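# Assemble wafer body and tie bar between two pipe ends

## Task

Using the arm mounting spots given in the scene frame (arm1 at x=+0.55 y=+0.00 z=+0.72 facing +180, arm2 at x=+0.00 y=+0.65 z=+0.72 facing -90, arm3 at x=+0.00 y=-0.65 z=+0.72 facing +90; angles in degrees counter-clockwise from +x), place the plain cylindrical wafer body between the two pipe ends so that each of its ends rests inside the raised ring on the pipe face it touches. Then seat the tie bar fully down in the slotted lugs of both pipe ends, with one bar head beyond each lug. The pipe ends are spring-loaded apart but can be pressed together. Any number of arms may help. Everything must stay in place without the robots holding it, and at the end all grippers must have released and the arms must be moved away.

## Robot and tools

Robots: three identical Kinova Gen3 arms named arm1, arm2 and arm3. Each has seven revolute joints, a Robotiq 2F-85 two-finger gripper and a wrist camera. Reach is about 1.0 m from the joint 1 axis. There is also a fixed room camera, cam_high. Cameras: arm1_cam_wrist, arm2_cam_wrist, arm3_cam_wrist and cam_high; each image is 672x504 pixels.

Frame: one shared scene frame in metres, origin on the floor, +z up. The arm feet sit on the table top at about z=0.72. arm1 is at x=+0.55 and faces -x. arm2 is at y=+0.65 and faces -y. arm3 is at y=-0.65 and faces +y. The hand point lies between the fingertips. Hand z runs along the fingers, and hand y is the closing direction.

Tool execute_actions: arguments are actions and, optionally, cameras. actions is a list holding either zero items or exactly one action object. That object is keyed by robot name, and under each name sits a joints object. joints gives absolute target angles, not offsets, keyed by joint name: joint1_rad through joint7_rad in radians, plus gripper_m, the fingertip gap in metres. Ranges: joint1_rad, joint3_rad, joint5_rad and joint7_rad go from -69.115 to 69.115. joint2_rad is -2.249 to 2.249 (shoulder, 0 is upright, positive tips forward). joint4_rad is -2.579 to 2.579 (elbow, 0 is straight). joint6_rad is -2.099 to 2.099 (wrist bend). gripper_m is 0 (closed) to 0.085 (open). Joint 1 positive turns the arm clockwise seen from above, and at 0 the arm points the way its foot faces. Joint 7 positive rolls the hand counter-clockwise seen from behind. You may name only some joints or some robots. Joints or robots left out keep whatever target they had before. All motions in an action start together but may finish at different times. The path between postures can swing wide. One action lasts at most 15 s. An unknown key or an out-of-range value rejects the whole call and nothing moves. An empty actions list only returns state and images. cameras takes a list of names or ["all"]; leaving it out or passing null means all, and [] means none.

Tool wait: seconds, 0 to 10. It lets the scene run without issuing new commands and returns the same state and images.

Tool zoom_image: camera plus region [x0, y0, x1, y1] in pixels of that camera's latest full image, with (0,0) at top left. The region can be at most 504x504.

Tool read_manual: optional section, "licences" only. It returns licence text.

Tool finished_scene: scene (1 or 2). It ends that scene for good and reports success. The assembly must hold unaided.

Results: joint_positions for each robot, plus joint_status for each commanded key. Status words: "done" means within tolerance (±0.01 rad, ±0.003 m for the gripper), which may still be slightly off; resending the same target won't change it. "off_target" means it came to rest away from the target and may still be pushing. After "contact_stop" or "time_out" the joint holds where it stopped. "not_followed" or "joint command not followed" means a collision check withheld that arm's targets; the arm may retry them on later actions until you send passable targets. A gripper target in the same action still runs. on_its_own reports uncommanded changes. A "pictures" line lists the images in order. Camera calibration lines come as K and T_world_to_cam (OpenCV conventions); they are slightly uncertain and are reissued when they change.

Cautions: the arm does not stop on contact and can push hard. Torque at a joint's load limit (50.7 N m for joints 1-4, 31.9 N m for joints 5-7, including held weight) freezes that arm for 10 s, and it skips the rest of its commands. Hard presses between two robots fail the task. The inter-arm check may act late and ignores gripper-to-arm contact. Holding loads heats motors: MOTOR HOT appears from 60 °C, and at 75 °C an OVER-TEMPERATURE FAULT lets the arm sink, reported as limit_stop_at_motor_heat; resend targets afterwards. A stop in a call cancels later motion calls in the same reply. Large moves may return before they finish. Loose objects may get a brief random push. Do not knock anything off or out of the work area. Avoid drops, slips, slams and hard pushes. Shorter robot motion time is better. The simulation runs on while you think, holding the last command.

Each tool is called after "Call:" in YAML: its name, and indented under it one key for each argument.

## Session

Call:
execute_actions:
  actions: []

Scene clock: 0.00 s.
arm1.joint_positions: joint1_rad=-0.008 joint2_rad=-0.397 joint3_rad=-0.074 joint4_rad=+1.509 joint5_rad=-0.029 joint6_rad=+2.022 joint7_rad=+1.477 gripper_m=+0.085
arm1.joint_status: not commanded
arm1.hand: x=+0.4243 y=+0.0088 z=+1.2360 quat_wxyz=(+0.003, +1.000, -0.018, +0.001) (m; scene frame)
arm2.joint_positions: joint1_rad=-0.007 joint2_rad=-0.397 joint3_rad=-0.073 joint4_rad=+1.511 joint5_rad=-0.029 joint6_rad=+2.026 joint7_rad=+1.480 gripper_m=+0.085
arm2.joint_status: not commanded
arm2.hand: x=+0.0074 y=+0.5296 z=+1.3144 quat_wxyz=(+0.006, -0.704, -0.710, +0.006) (m; scene frame)
arm3.joint_positions: joint1_rad=-0.011 joint2_rad=-0.394 joint3_rad=-0.075 joint4_rad=+1.511 joint5_rad=-0.030 joint6_rad=+2.025 joint7_rad=+1.478 gripper_m=+0.085
arm3.joint_status: not commanded
arm3.hand: x=-0.0009 y=-0.5350 z=+1.2713 quat_wxyz=(-0.004, +0.712, -0.702, -0.003) (m; scene frame)
pictures: arm1_cam_wrist, arm2_cam_wrist, arm3_cam_wrist, cam_high
Images, in order (width x height): arm1_cam_wrist 672x504, arm2_cam_wrist 672x504, arm3_cam_wrist 672x504, cam_high 672x504.

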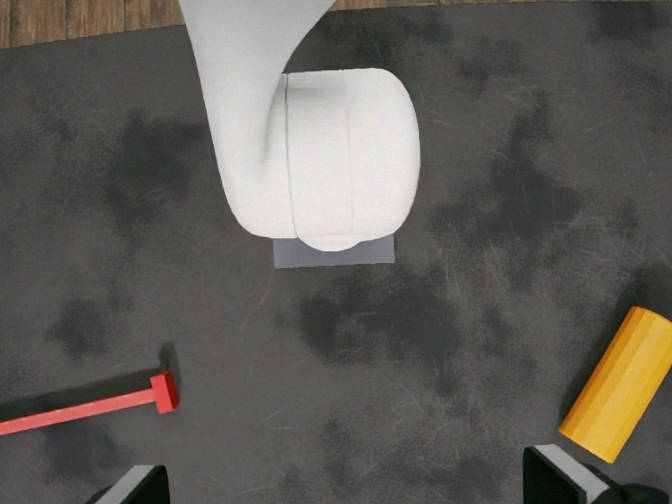

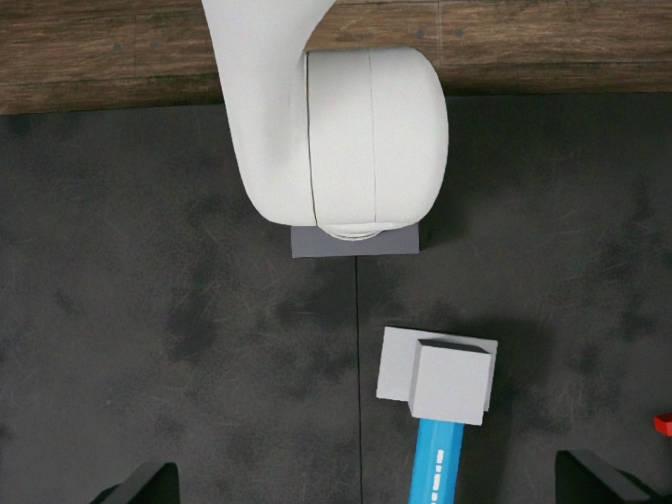

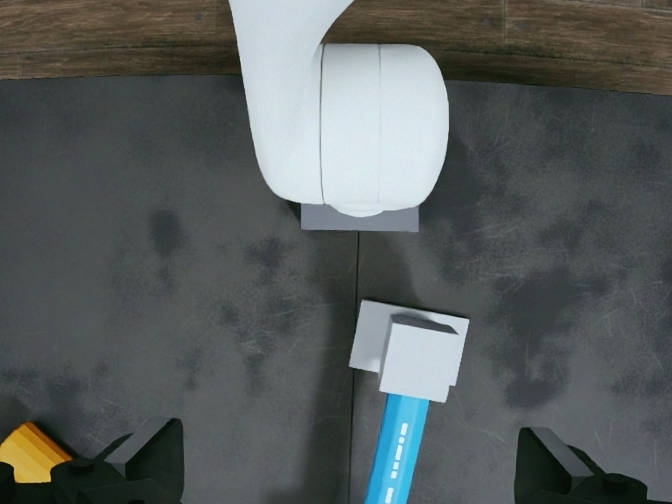

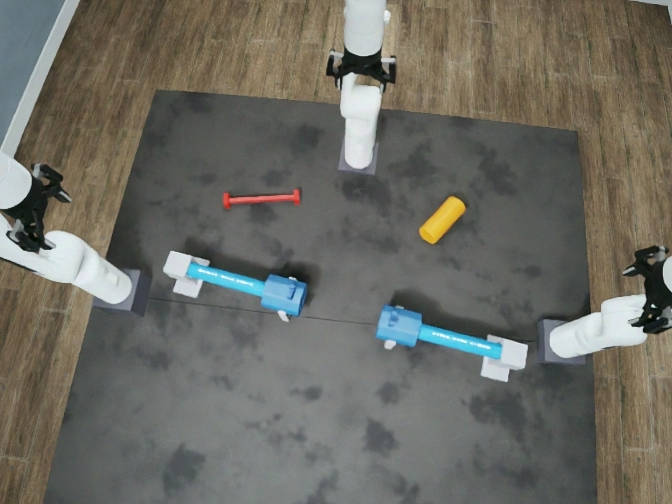

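Call:
zoom_image:
  camera: "cam_high"
  region: [250, 260, 330, 330]

Call:
zoom_image:
  camera: "cam_high"
  region: [365, 290, 445, 360]

Call:
zoom_image:
  camera: "cam_high"
  region: [410, 185, 480, 255]

Call:
zoom_image:
  camera: "cam_high"
  region: [215, 170, 315, 230]

Region (250, 260, 330, 330) of cam_high's 672x504 image, scaled by 6.300, with more detail than that image has; it fills the top 441 rows of this view, and the rest is white.

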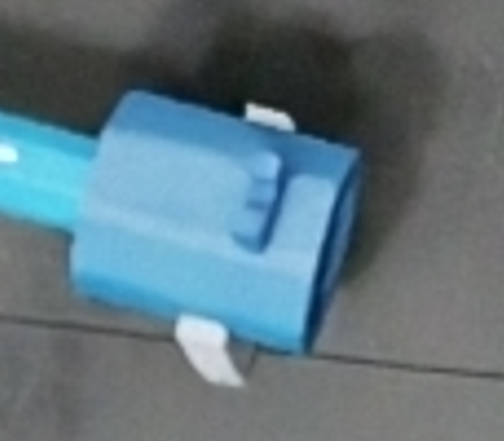

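Region (365, 290, 445, 360) of cam_high's 672x504 image, scaled by 6.300, with more detail than that image has; it fills the top 441 rows of this view, and the rest is white.

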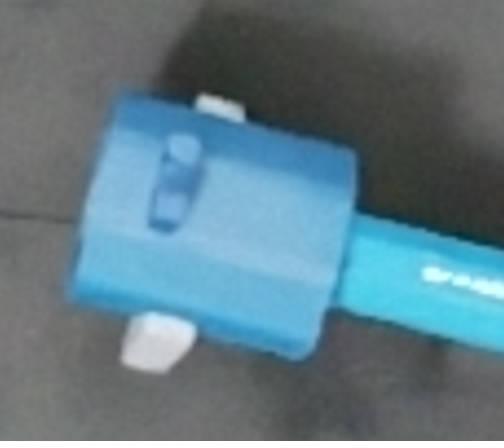

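Region (410, 185, 480, 255) of cam_high's 672x504 image, scaled by 7.200, with more detail than that image has.

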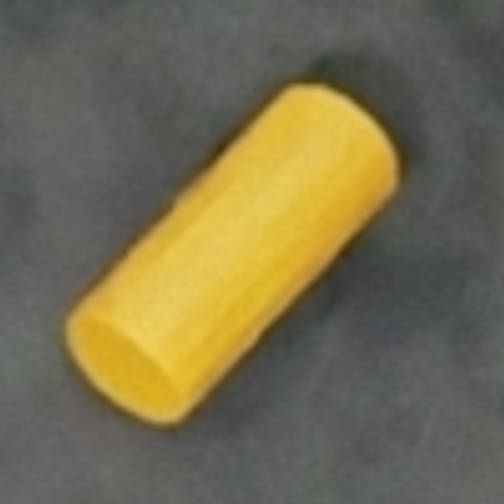

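Region (215, 170, 315, 230) of cam_high's 672x504 image, scaled by 5.040, with more detail than that image has; it fills the top 302 rows of this view, and the rest is white.

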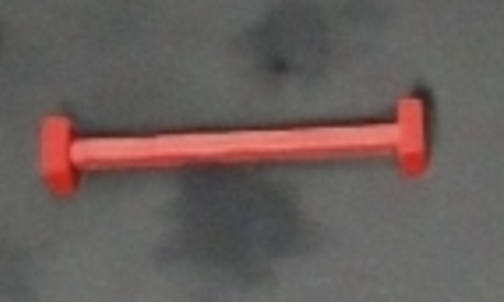

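Call:
zoom_image:
  camera: "arm1_cam_wrist"
  region: [512, 290, 672, 480]

Call:
zoom_image:
  camera: "arm1_cam_wrist"
  region: [0, 340, 200, 460]

Call:
zoom_image:
  camera: "cam_high"
  region: [150, 240, 320, 330]

Call:
zoom_image:
  camera: "cam_high"
  region: [370, 295, 540, 390]

Region (512, 290, 672, 480) of arm1_cam_wrist's 672x504 image, scaled by 2.653; it fills the left 424 columns of this view, and the rest is white.

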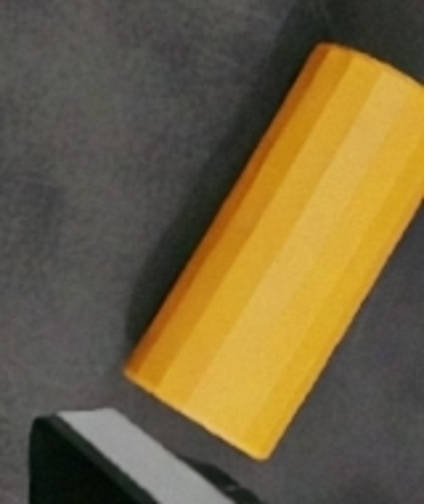

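Region (0, 340, 200, 460) of arm1_cam_wrist's 672x504 image, scaled by 2.520; it fills the top 302 rows of this view, and the rest is white.

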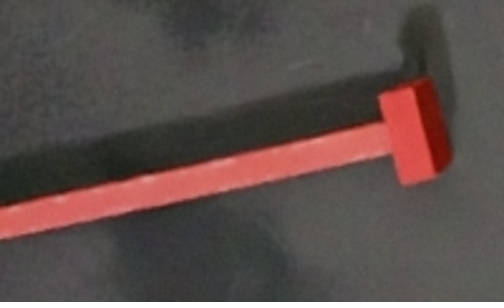

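Region (150, 240, 320, 330) of cam_high's 672x504 image, scaled by 2.965, with more detail than that image has; it fills the top 267 rows of this view, and the rest is white.

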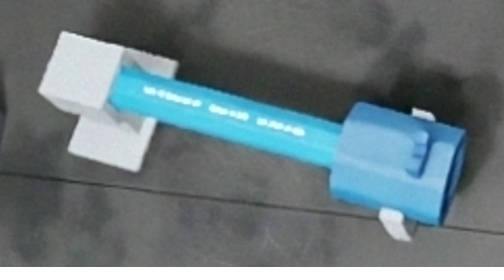

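Region (370, 295, 540, 390) of cam_high's 672x504 image, scaled by 2.965, with more detail than that image has; it fills the top 282 rows of this view, and the rest is white.

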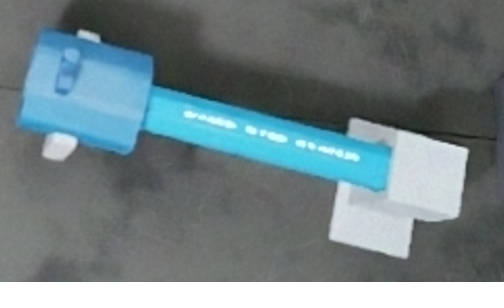

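Call:
execute_actions:
  actions:
    - {"arm1": {"joints": {"joint1_rad": -1.0337, "joint2_rad": 0.3679, "joint3_rad": 0.0, "joint4_rad": 2.0851, "joint5_rad": 0.0, "joint6_rad": 0.6887, "joint7_rad": 3.0555, "gripper_m": 0.085}}, "arm2": {"joints": {"joint1_rad": -0.1601, "joint2_rad": 0.4827, "joint3_rad": 0.0, "joint4_rad": 1.9106, "joint5_rad": 0.0, "joint6_rad": 0.7483, "joint7_rad": 1.2465, "gripper_m": 0.06}}, "arm3": {"joints": {"joint1_rad": -0.1172, "joint2_rad": 0.4103, "joint3_rad": 0.0, "joint4_rad": 1.8673, "joint5_rad": 0.0, "joint6_rad": 0.8640, "joint7_rad": 1.2880, "gripper_m": 0.06}}}

Scene clock: 122.43 s.
arm1.joint_positions: joint1_rad=-1.034 joint2_rad=+0.368 joint3_rad=+0.000 joint4_rad=+2.085 joint5_rad=+0.000 joint6_rad=+0.689 joint7_rad=+3.056 gripper_m=+0.085
arm1.joint_status: all done
arm1.hand: x=+0.3390 y=-0.2816 z=+0.8600 quat_wxyz=(+0.005, +0.321, +0.947, -0.002) (m; scene frame)
arm2.joint_positions: joint1_rad=-0.160 joint2_rad=+0.483 joint3_rad=+0.000 joint4_rad=+1.911 joint5_rad=+0.000 joint6_rad=+0.748 joint7_rad=+1.247 gripper_m=+0.060
arm2.joint_status: all done
arm2.hand: x=+0.0470 y=+0.2424 z=+0.9292 quat_wxyz=(+0.005, -0.759, -0.651, +0.006) (m; scene frame)
arm3.joint_positions: joint1_rad=-0.117 joint2_rad=+0.410 joint3_rad=+0.000 joint4_rad=+1.867 joint5_rad=+0.000 joint6_rad=+0.864 joint7_rad=+1.288 gripper_m=+0.060
arm3.joint_status: all done
arm3.hand: x=-0.0287 y=-0.2452 z=+0.9299 quat_wxyz=(-0.004, +0.652, -0.758, -0.004) (m; scene frame)
pictures: arm1_cam_wrist, arm2_cam_wrist, arm3_cam_wrist, cam_high
camera_calibration (this result's frames):
arm1_cam_wrist: T_world_to_cam=[[0.654595, 0.755976, 0.00255509, -0.00947085], [0.755927, -0.654504, -0.0141199, -0.368833], [-0.00900202, 0.0111743, -0.999897, 1.00882], [0, 0, 0, 1]] pos_world=[0.294092, -0.245516, 1.00353]
arm2_cam_wrist: T_world_to_cam=[[0.981257, -0.188091, -0.0419137, 0.0415956], [-0.189071, -0.981744, -0.0207446, 0.325769], [-0.0372467, 0.0282804, -0.998906, 1.06786], [0, 0, 0, 1]] pos_world=[0.0605516, 0.297446, 1.07519]
arm3_cam_wrist: T_world_to_cam=[[-0.988379, 0.148701, -0.0315321, 0.0406145], [0.147381, 0.988241, 0.0407391, 0.261741], [0.0372192, 0.0356185, -0.998672, 1.08518], [0, 0, 0, 1]] pos_world=[-0.0388225, -0.303355, 1.07435]
Images, in order (width x height): arm1_cam_wrist 672x504, arm2_cam_wrist 672x504, arm3_cam_wrist 672x504, cam_high 672x504.

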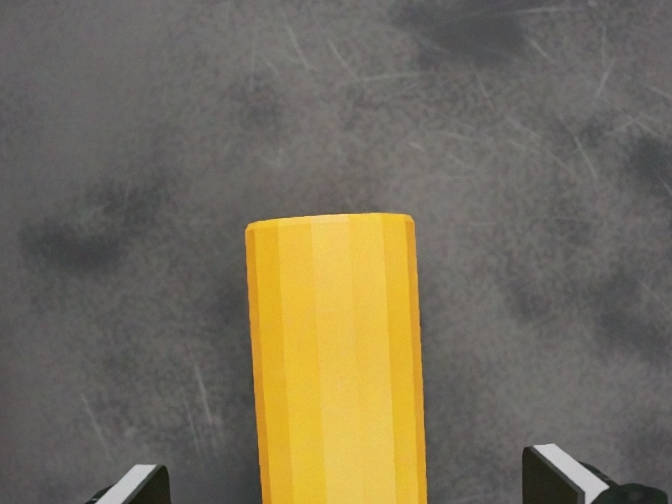

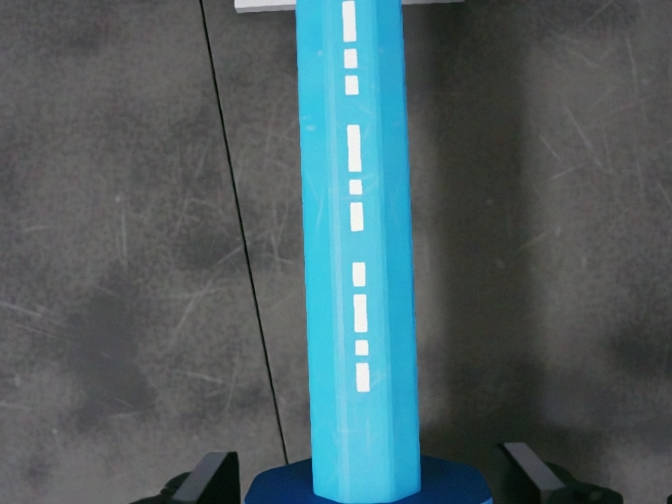

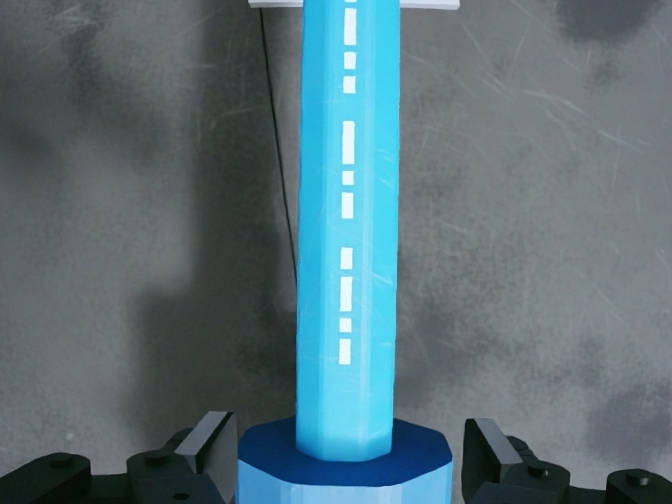

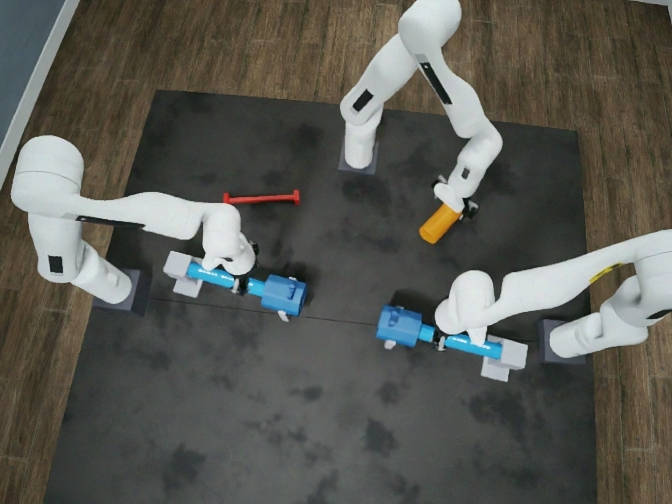

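Call:
zoom_image:
  camera: "arm3_cam_wrist"
  region: [230, 0, 470, 504]

Call:
zoom_image:
  camera: "arm3_cam_wrist"
  region: [220, 384, 480, 504]

Call:
zoom_image:
  camera: "arm2_cam_wrist"
  region: [230, 384, 510, 504]

Region (230, 0, 470, 504) of arm3_cam_wrist's 672x504 image, scaled by 1.000; it fills the left 240 columns of this view, and the rest is white.

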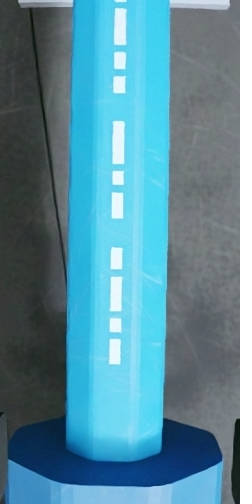

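Region (220, 384, 480, 504) of arm3_cam_wrist's 672x504 image, scaled by 1.938; it fills the top 233 rows of this view, and the rest is white.

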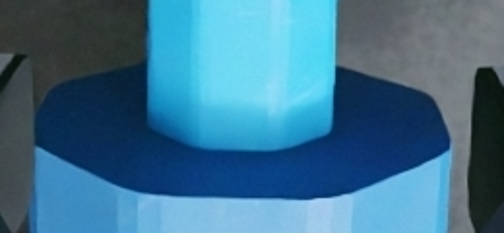

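Region (230, 384, 510, 504) of arm2_cam_wrist's 672x504 image, scaled by 1.800; it fills the top 216 rows of this view, and the rest is white.

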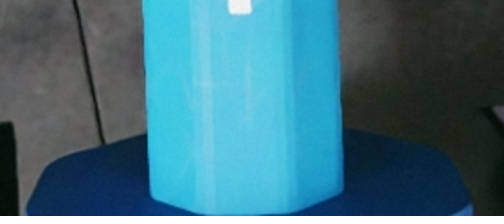

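Call:
execute_actions:
  actions:
    - {"arm1": {"joints": {"joint1_rad": -1.0414, "joint2_rad": 0.6496, "joint4_rad": 2.1799, "joint6_rad": 0.3121, "joint7_rad": 3.0578}}, "arm2": {"joints": {"joint1_rad": -0.1555, "joint2_rad": 0.7176, "joint4_rad": 1.9684, "joint6_rad": 0.4555, "joint7_rad": 1.2511}}, "arm3": {"joints": {"joint1_rad": -0.1032, "joint2_rad": 0.6331, "joint4_rad": 1.9442, "joint6_rad": 0.5643, "joint7_rad": 1.3020}}}

Scene clock: 243.80 s.
arm1.joint_positions: joint1_rad=-1.041 joint2_rad=+0.649 joint3_rad=+0.000 joint4_rad=+2.180 joint5_rad=+0.000 joint6_rad=+0.312 joint7_rad=+3.058 gripper_m=+0.085
arm1.joint_status: all done
arm1.hand: x=+0.3422 y=-0.2841 z=+0.7461 quat_wxyz=(+0.005, +0.317, +0.949, -0.002) (m; scene frame)
arm2.joint_positions: joint1_rad=-0.156 joint2_rad=+0.718 joint3_rad=+0.000 joint4_rad=+1.968 joint5_rad=+0.000 joint6_rad=+0.455 joint7_rad=+1.251 gripper_m=+0.060
arm2.joint_status: all done
arm2.hand: x=+0.0444 y=+0.2366 z=+0.8216 quat_wxyz=(+0.005, -0.759, -0.651, +0.006) (m; scene frame)
arm3.joint_positions: joint1_rad=-0.103 joint2_rad=+0.633 joint3_rad=+0.000 joint4_rad=+1.944 joint5_rad=+0.000 joint6_rad=+0.564 joint7_rad=+1.302 gripper_m=+0.060
arm3.joint_status: all done
arm3.hand: x=-0.0243 y=-0.2335 z=+0.8220 quat_wxyz=(-0.004, +0.652, -0.758, -0.004) (m; scene frame)
pictures: arm1_cam_wrist, arm2_cam_wrist, arm3_cam_wrist, cam_high
camera_calibration (this result's frames):
arm1_cam_wrist: T_world_to_cam=[[0.646868, 0.762599, 0.00223704, -0.00462346], [0.762546, -0.646781, -0.0140979, -0.374614], [-0.00930415, 0.0108253, -0.999898, 0.894984], [0, 0, 0, 1]] pos_world=[0.296978, -0.248456, 0.889622]
arm2_cam_wrist: T_world_to_cam=[[0.98126, -0.188089, -0.0418606, 0.0384539], [-0.189061, -0.981749, -0.0206009, 0.317167], [-0.0372218, 0.028129, -0.998911, 0.960521], [0, 0, 0, 1]] pos_world=[0.0579831, 0.291592, 0.967619]
arm3_cam_wrist: T_world_to_cam=[[-0.98838, 0.148696, -0.0315208, 0.0398681], [0.147374, 0.98824, 0.0407822, 0.253865], [0.0372143, 0.035663, -0.998671, 0.976792], [0, 0, 0, 1]] pos_world=[-0.0343589, -0.291643, 0.966397]
Images, in order (width x height): arm1_cam_wrist 672x504, arm2_cam_wrist 672x504, arm3_cam_wrist 672x504, cam_high 672x504.

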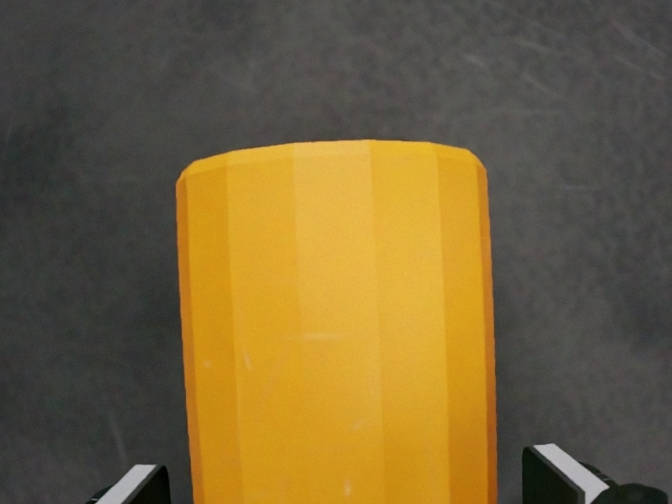

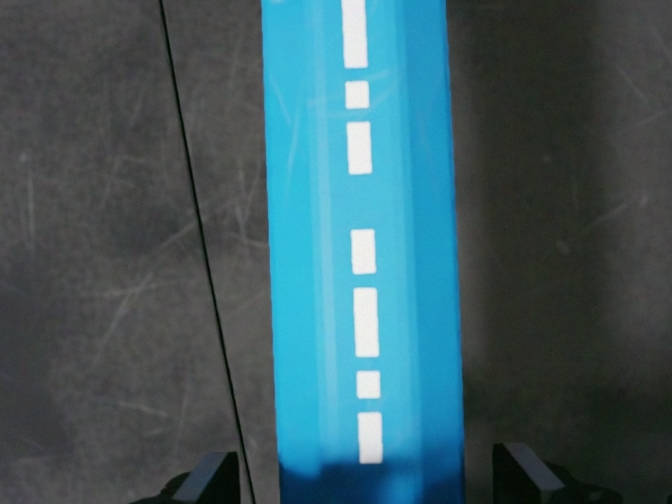

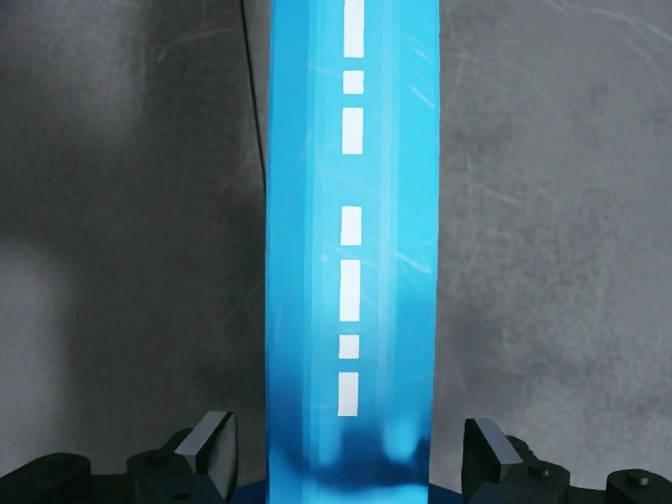

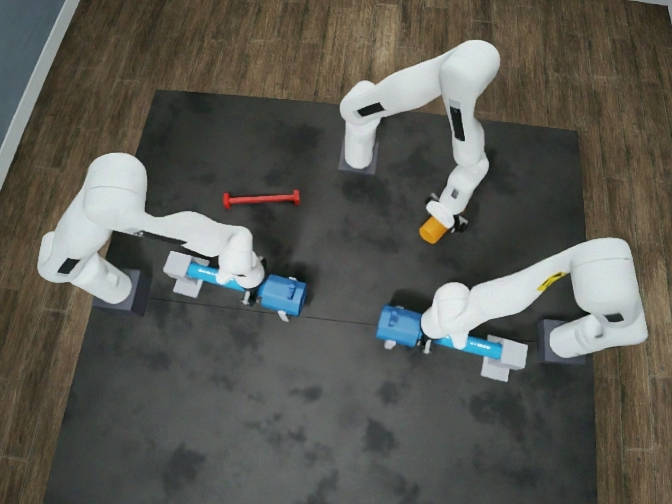

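Call:
execute_actions:
  actions:
    - {"arm1": {"joints": {"gripper_m": 0.045}}}
  cameras: []

Call:
execute_actions:
  actions:
    - {"arm1": {"joints": {"joint1_rad": -0.1296, "joint2_rad": 0.5562, "joint4_rad": 1.9000, "joint6_rad": 0.6854, "joint7_rad": 2.8744, "gripper_m": 0.045}}}
  cameras: ["arm1_cam_wrist", "cam_high"]

Call:
zoom_image:
  camera: "cam_high"
  region: [260, 230, 440, 360]

Scene clock: 252.27 s.
arm1.joint_positions: joint1_rad=-1.041 joint2_rad=+0.648 joint3_rad=+0.000 joint4_rad=+2.180 joint5_rad=+0.000 joint6_rad=+0.313 joint7_rad=+3.058 gripper_m=+0.062
arm1.joint_status: gripper_m off_target (ended at +0.062, target +0.045)
arm1.hand: x=+0.3422 y=-0.2842 z=+0.7467 quat_wxyz=(+0.005, +0.317, +0.949, -0.003) (m; scene frame)
arm2.joint_positions: joint1_rad=-0.156 joint2_rad=+0.718 joint3_rad=+0.000 joint4_rad=+1.968 joint5_rad=+0.000 joint6_rad=+0.455 joint7_rad=+1.251 gripper_m=+0.060
arm2.joint_status: not commanded
arm2.hand: x=+0.0444 y=+0.2366 z=+0.8216 quat_wxyz=(+0.005, -0.759, -0.651, +0.006) (m; scene frame)
arm3.joint_positions: joint1_rad=-0.103 joint2_rad=+0.633 joint3_rad=+0.000 joint4_rad=+1.944 joint5_rad=+0.000 joint6_rad=+0.564 joint7_rad=+1.302 gripper_m=+0.060
arm3.joint_status: not commanded
arm3.hand: x=-0.0243 y=-0.2335 z=+0.8219 quat_wxyz=(-0.004, +0.652, -0.758, -0.004) (m; scene frame)
pictures: none
No camera images: the call's "cameras" was empty. Leave "cameras" out to get every camera's image.

Scene clock: 254.47 s.
arm1.joint_positions: joint1_rad=-0.130 joint2_rad=+0.558 joint3_rad=+0.000 joint4_rad=+1.901 joint5_rad=+0.000 joint6_rad=+0.685 joint7_rad=+2.874 gripper_m=+0.062
arm1.joint_status: gripper_m off_target (ended at +0.062, target +0.045); the others done
arm1.hand: x=+0.1283 y=-0.0161 z=+0.8195 quat_wxyz=(+0.006, +0.764, +0.645, +0.002) (m; scene frame)
arm2.joint_positions: joint1_rad=-0.156 joint2_rad=+0.718 joint3_rad=+0.000 joint4_rad=+1.968 joint5_rad=+0.000 joint6_rad=+0.455 joint7_rad=+1.251 gripper_m=+0.060
arm2.joint_status: not commanded
arm2.hand: x=+0.0444 y=+0.2366 z=+0.8216 quat_wxyz=(+0.005, -0.759, -0.651, +0.006) (m; scene frame)
arm3.joint_positions: joint1_rad=-0.103 joint2_rad=+0.633 joint3_rad=+0.000 joint4_rad=+1.944 joint5_rad=+0.000 joint6_rad=+0.564 joint7_rad=+1.302 gripper_m=+0.060
arm3.joint_status: not commanded
arm3.hand: x=-0.0243 y=-0.2335 z=+0.8219 quat_wxyz=(-0.004, +0.652, -0.758, -0.004) (m; scene frame)
pictures: arm1_cam_wrist, cam_high
camera_calibration (this result's frames):
arm1_cam_wrist: T_world_to_cam=[[0.97411, -0.225599, 0.0146594, -0.138879], [-0.225275, -0.97407, -0.0209484, 0.0899943], [0.0190052, 0.0171036, -0.999673, 0.959784], [0, 0, 0, 1]] pos_world=[0.137316, 0.039914, 0.963392]
Images, in order (width x height): arm1_cam_wrist 672x504, cam_high 672x504.

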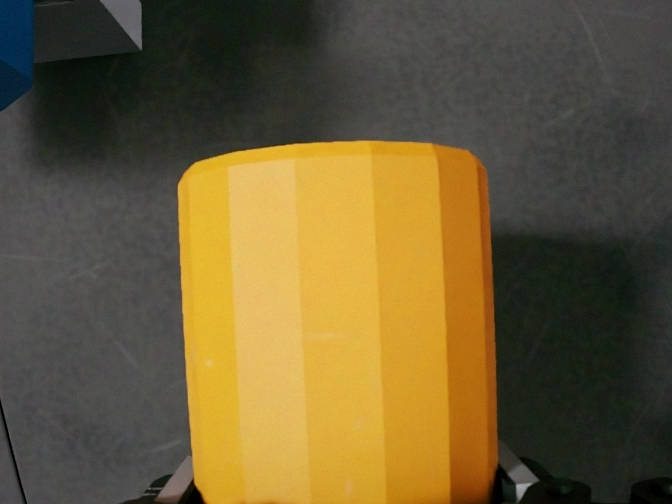

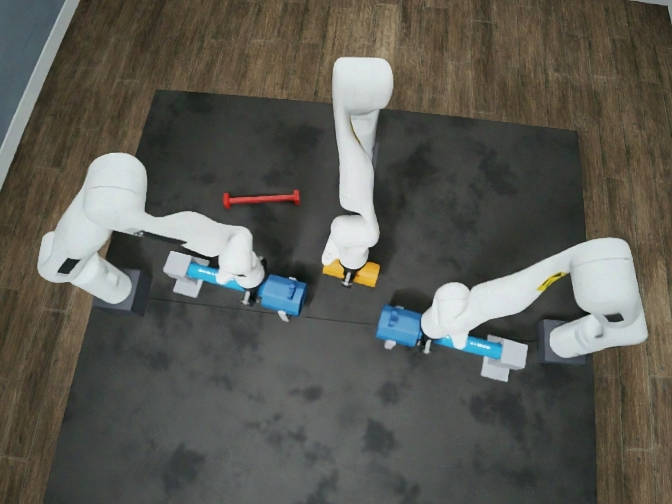

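Region (260, 230, 440, 360) of cam_high's 672x504 image, scaled by 2.800, with more detail than that image has.

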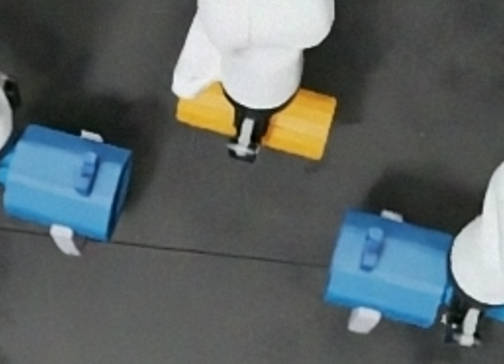

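Call:
execute_actions:
  actions:
    - {"arm1": {"joints": {"joint1_rad": -0.0749, "joint2_rad": 0.7650, "joint4_rad": 1.4661, "joint6_rad": 0.9106, "joint7_rad": 2.9291, "gripper_m": 0.045}}, "arm2": {"joints": {"joint1_rad": -0.1318, "joint2_rad": 0.7571, "joint4_rad": 1.8539, "joint6_rad": 0.5306, "joint7_rad": 1.2748}}, "arm3": {"joints": {"joint1_rad": -0.0828, "joint2_rad": 0.6822, "joint4_rad": 1.8255, "joint6_rad": 0.6339, "joint7_rad": 1.3224}}}
  cameras: ["arm1_cam_wrist", "cam_high"]

Call:
zoom_image:
  camera: "cam_high"
  region: [270, 265, 430, 355]

Scene clock: 268.83 s.
arm1.joint_positions: joint1_rad=-0.075 joint2_rad=+0.767 joint3_rad=+0.000 joint4_rad=+1.467 joint5_rad=+0.000 joint6_rad=+0.911 joint7_rad=+2.929 gripper_m=+0.062
arm1.joint_status: gripper_m off_target (ended at +0.062, target +0.045); the others done
arm1.hand: x=+0.0098 y=+0.0018 z=+0.8147 quat_wxyz=(+0.006, +0.764, +0.645, +0.002) (m; scene frame)
arm2.joint_positions: joint1_rad=-0.133 joint2_rad=+0.758 joint3_rad=-0.001 joint4_rad=+1.857 joint5_rad=+0.000 joint6_rad=+0.534 joint7_rad=+1.275 gripper_m=+0.060
arm2.joint_status: all done
arm2.hand: x=+0.0398 y=+0.2063 z=+0.8206 quat_wxyz=(+0.008, -0.758, -0.652, +0.003) (m; scene frame)
arm3.joint_positions: joint1_rad=-0.084 joint2_rad=+0.683 joint3_rad=-0.001 joint4_rad=+1.829 joint5_rad=+0.000 joint6_rad=+0.638 joint7_rad=+1.323 gripper_m=+0.060
arm3.joint_status: all done
arm3.hand: x=-0.0197 y=-0.2023 z=+0.8208 quat_wxyz=(-0.001, +0.652, -0.758, -0.001) (m; scene frame)
pictures: arm1_cam_wrist, cam_high
camera_calibration (this result's frames):
arm1_cam_wrist: T_world_to_cam=[[0.974052, -0.225817, 0.0151684, -0.0197095], [-0.225483, -0.974021, -0.0209765, 0.0806553], [0.0195112, 0.017012, -0.999665, 0.956944], [0, 0, 0, 1]] pos_world=[0.0187134, 0.0578297, 0.958614]
Images, in order (width x height): arm1_cam_wrist 672x504, cam_high 672x504.

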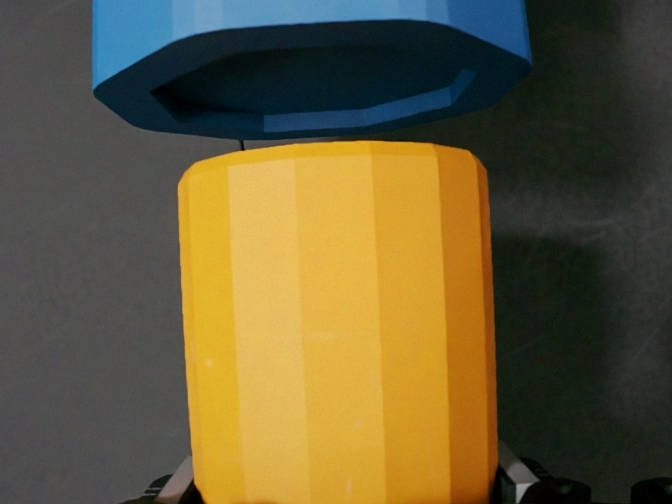

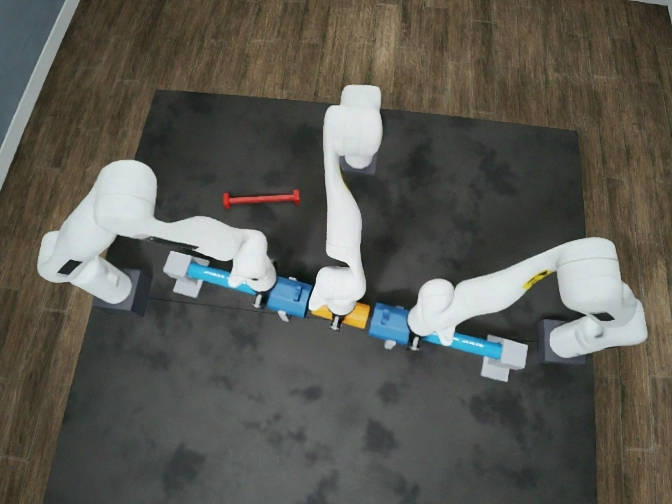

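Region (270, 265, 430, 355) of cam_high's 672x504 image, scaled by 3.150, with more detail than that image has; it fills the top 284 rows of this view, and the rest is white.

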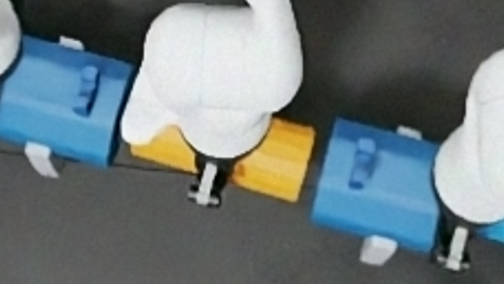

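Call:
execute_actions:
  actions:
    - {"arm1": {"joints": {"joint1_rad": -0.0714, "joint2_rad": 0.7693, "joint4_rad": 1.4567, "joint6_rad": 0.9157, "joint7_rad": 2.9426, "gripper_m": 0.045}}, "arm2": {"joints": {"joint1_rad": -0.1250, "joint2_rad": 0.7708, "joint4_rad": 1.8158, "joint6_rad": 0.5550, "joint7_rad": 1.2816}}, "arm3": {"joints": {"joint1_rad": -0.0776, "joint2_rad": 0.6970, "joint4_rad": 1.7906, "joint6_rad": 0.6540, "joint7_rad": 1.3276}}}
  cameras: ["arm1_cam_wrist", "cam_high"]

Call:
zoom_image:
  camera: "cam_high"
  region: [340, 290, 410, 345]

Scene clock: 285.07 s.
arm1.joint_positions: joint1_rad=-0.071 joint2_rad=+0.771 joint3_rad=+0.000 joint4_rad=+1.458 joint5_rad=+0.000 joint6_rad=+0.916 joint7_rad=+2.943 gripper_m=+0.062
arm1.joint_status: gripper_m off_target (ended at +0.062, target +0.045); the others done
arm1.hand: x=+0.0075 y=+0.0036 z=+0.8146 quat_wxyz=(+0.007, +0.761, +0.649, +0.002) (m; scene frame)
arm2.joint_positions: joint1_rad=-0.126 joint2_rad=+0.772 joint3_rad=-0.001 joint4_rad=+1.821 joint5_rad=+0.000 joint6_rad=+0.559 joint7_rad=+1.282 gripper_m=+0.060
arm2.joint_status: all done
arm2.hand: x=+0.0381 y=+0.1967 z=+0.8204 quat_wxyz=(+0.010, -0.758, -0.652, +0.002) (m; scene frame)
arm3.joint_positions: joint1_rad=-0.078 joint2_rad=+0.698 joint3_rad=-0.001 joint4_rad=+1.796 joint5_rad=-0.001 joint6_rad=+0.659 joint7_rad=+1.328 gripper_m=+0.060
arm3.joint_status: all done
arm3.hand: x=-0.0183 y=-0.1935 z=+0.8206 quat_wxyz=(+0.000, +0.652, -0.758, +0.000) (m; scene frame)
pictures: arm1_cam_wrist, cam_high
camera_calibration (this result's frames):
arm1_cam_wrist: T_world_to_cam=[[0.976254, -0.21609, 0.0152498, -0.0172229], [-0.215757, -0.976224, -0.0208747, 0.0817599], [0.019398, 0.0170887, -0.999666, 0.956856], [0, 0, 0, 1]] pos_world=[0.0158932, 0.0597427, 0.958506]
Images, in order (width x height): arm1_cam_wrist 672x504, cam_high 672x504.

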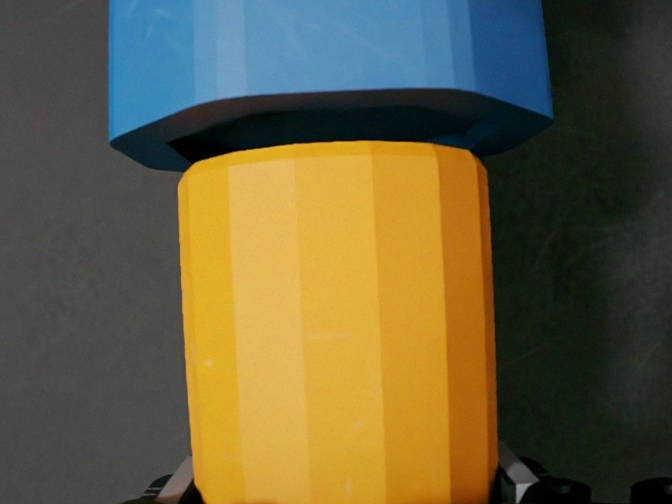

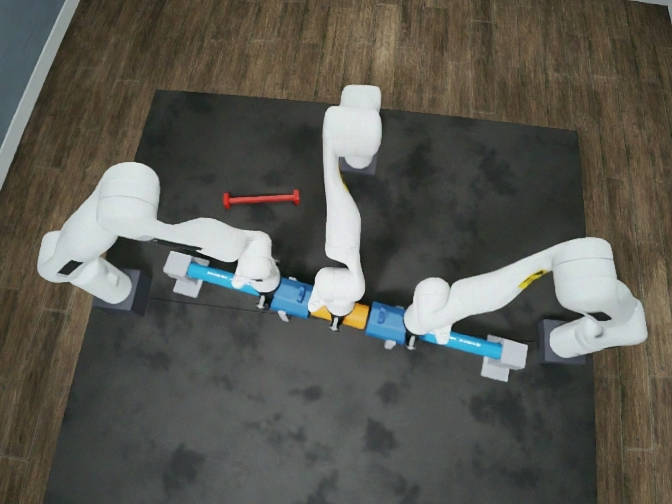

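Region (340, 290, 410, 345) of cam_high's 672x504 image, scaled by 7.200, with more detail than that image has; it fills the top 396 rows of this view, and the rest is white.

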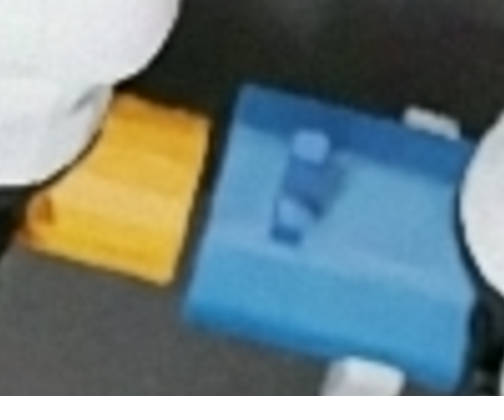

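Call:
execute_actions:
  actions:
    - {"arm1": {"joints": {"joint1_rad": -0.0714, "joint2_rad": 0.7678, "joint4_rad": 1.4600, "joint6_rad": 0.9139, "joint7_rad": 2.9526, "gripper_m": 0.045}}, "arm2": {"joints": {"joint1_rad": -0.1225, "joint2_rad": 0.7757, "joint4_rad": 1.8020, "joint6_rad": 0.5639, "joint7_rad": 1.2841}}, "arm3": {"joints": {"joint1_rad": -0.0750, "joint2_rad": 0.7043, "joint4_rad": 1.7732, "joint6_rad": 0.6641, "joint7_rad": 1.3302}}}
  cameras: ["arm1_cam_wrist", "cam_high"]

Call:
zoom_image:
  camera: "cam_high"
  region: [340, 290, 410, 345]

Scene clock: 306.17 s.
arm1.joint_positions: joint1_rad=-0.071 joint2_rad=+0.769 joint3_rad=+0.000 joint4_rad=+1.461 joint5_rad=+0.000 joint6_rad=+0.914 joint7_rad=+2.953 gripper_m=+0.062
arm1.joint_status: gripper_m off_target (ended at +0.062, target +0.045); the others done
arm1.hand: x=+0.0083 y=+0.0037 z=+0.8146 quat_wxyz=(+0.007, +0.758, +0.653, +0.002) (m; scene frame)
arm2.joint_positions: joint1_rad=-0.124 joint2_rad=+0.777 joint3_rad=-0.001 joint4_rad=+1.808 joint5_rad=+0.000 joint6_rad=+0.569 joint7_rad=+1.285 gripper_m=+0.060
arm2.joint_status: all done
arm2.hand: x=+0.0375 y=+0.1933 z=+0.8203 quat_wxyz=(+0.010, -0.758, -0.652, +0.002) (m; scene frame)
arm3.joint_positions: joint1_rad=-0.076 joint2_rad=+0.705 joint3_rad=-0.001 joint4_rad=+1.779 joint5_rad=+0.000 joint6_rad=+0.670 joint7_rad=+1.330 gripper_m=+0.060
arm3.joint_status: all done
arm3.hand: x=-0.0175 y=-0.1891 z=+0.8206 quat_wxyz=(+0.000, +0.652, -0.758, +0.000) (m; scene frame)
pictures: arm1_cam_wrist, cam_high
camera_calibration (this result's frames):
arm1_cam_wrist: T_world_to_cam=[[0.978366, -0.20632, 0.0152071, -0.0180141], [-0.20599, -0.978334, -0.0207487, 0.0817886], [0.0191585, 0.0171673, -0.999669, 0.956839], [0, 0, 0, 1]] pos_world=[0.0161404, 0.0598736, 0.958493]
Images, in order (width x height): arm1_cam_wrist 672x504, cam_high 672x504.

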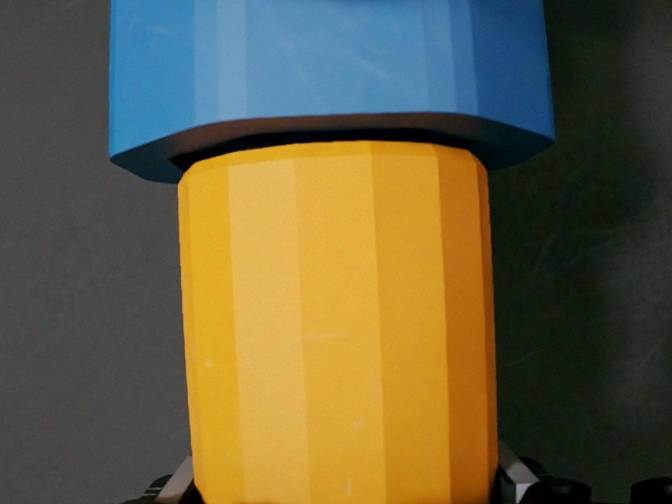

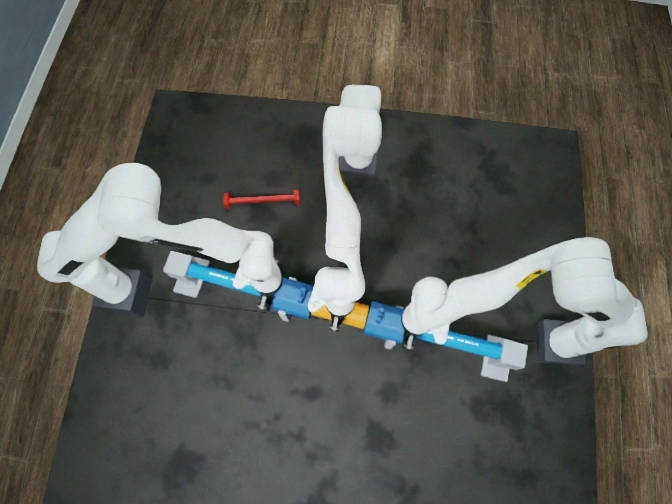

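Region (340, 290, 410, 345) of cam_high's 672x504 image, scaled by 7.200, with more detail than that image has; it fills the top 396 rows of this view, and the rest is white.

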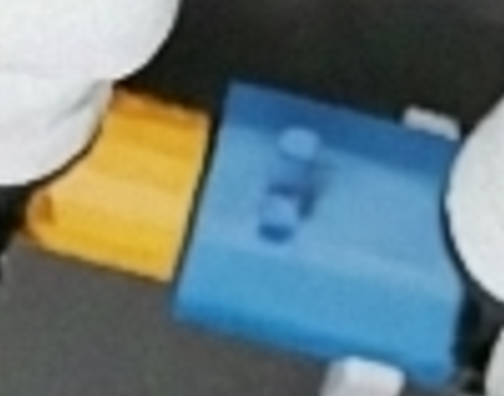

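Call:
execute_actions:
  actions:
    - {"arm2": {"joints": {"joint1_rad": -0.1168, "joint2_rad": 0.7880, "joint4_rad": 1.7684, "joint6_rad": 0.5852, "joint7_rad": 1.2898}}, "arm3": {"joints": {"joint1_rad": -0.0700, "joint2_rad": 0.7194, "joint4_rad": 1.7375, "joint6_rad": 0.6847, "joint7_rad": 1.3352}}}
  cameras: ["arm1_cam_wrist", "cam_high"]

Call:
zoom_image:
  camera: "cam_high"
  region: [340, 290, 410, 345]

Scene clock: 312.43 s.
arm1.joint_positions: joint1_rad=-0.072 joint2_rad=+0.770 joint3_rad=-0.001 joint4_rad=+1.461 joint5_rad=-0.001 joint6_rad=+0.914 joint7_rad=+2.952 gripper_m=+0.062
arm1.joint_status: not commanded
arm1.hand: x=+0.0086 y=+0.0029 z=+0.8140 quat_wxyz=(+0.007, +0.757, +0.653, +0.002) (m; scene frame)
arm2.joint_positions: joint1_rad=-0.118 joint2_rad=+0.788 joint3_rad=-0.002 joint4_rad=+1.777 joint5_rad=+0.000 joint6_rad=+0.593 joint7_rad=+1.291 gripper_m=+0.060
arm2.joint_status: all done
arm2.hand: x=+0.0363 y=+0.1860 z=+0.8202 quat_wxyz=(+0.012, -0.758, -0.652, +0.001) (m; scene frame)
arm3.joint_positions: joint1_rad=-0.071 joint2_rad=+0.719 joint3_rad=-0.002 joint4_rad=+1.746 joint5_rad=-0.001 joint6_rad=+0.694 joint7_rad=+1.335 gripper_m=+0.060
arm3.joint_status: all done
arm3.hand: x=-0.0165 y=-0.1815 z=+0.8205 quat_wxyz=(+0.002, +0.653, -0.758, +0.002) (m; scene frame)
pictures: arm1_cam_wrist, cam_high
camera_calibration (this result's frames):
arm1_cam_wrist: T_world_to_cam=[[0.978439, -0.205881, 0.0164096, -0.01943], [-0.205547, -0.978443, -0.019996, 0.0804409], [0.0201726, 0.0161919, -0.999665, 0.956266], [0, 0, 0, 1]] pos_world=[0.016255, 0.0592227, 0.957873]
Images, in order (width x height): arm1_cam_wrist 672x504, cam_high 672x504.

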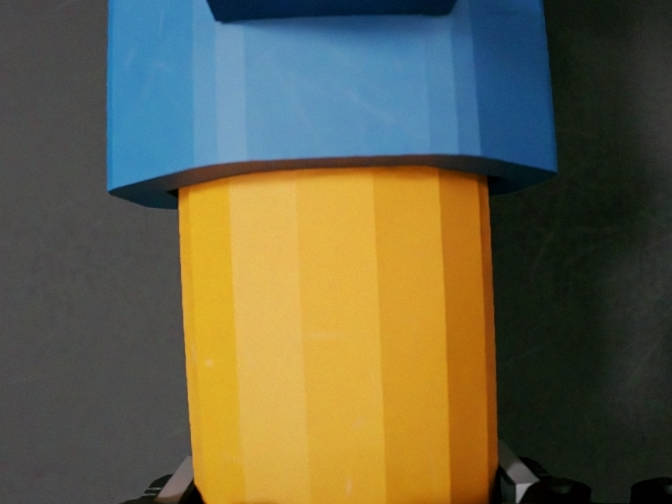

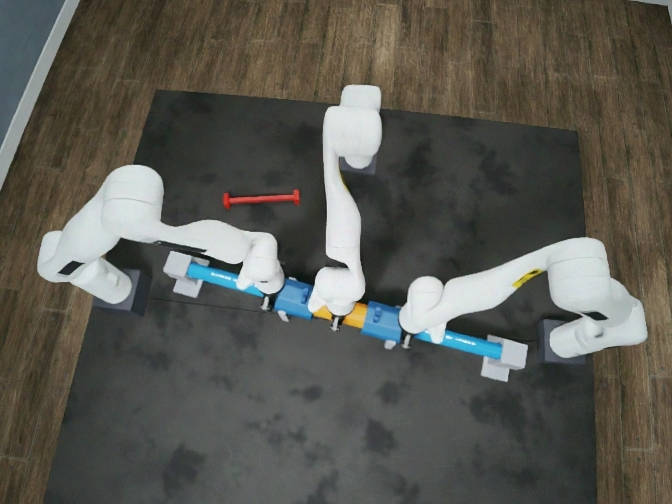

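Region (340, 290, 410, 345) of cam_high's 672x504 image, scaled by 7.200, with more detail than that image has; it fills the top 396 rows of this view, and the rest is white.

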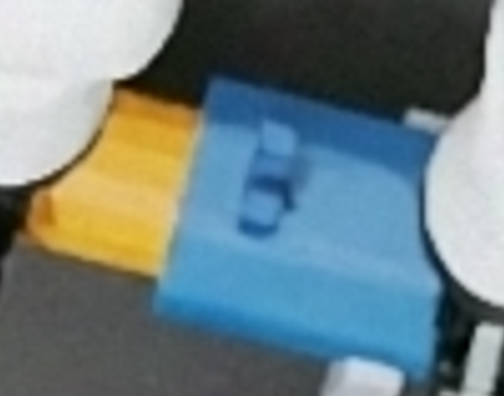

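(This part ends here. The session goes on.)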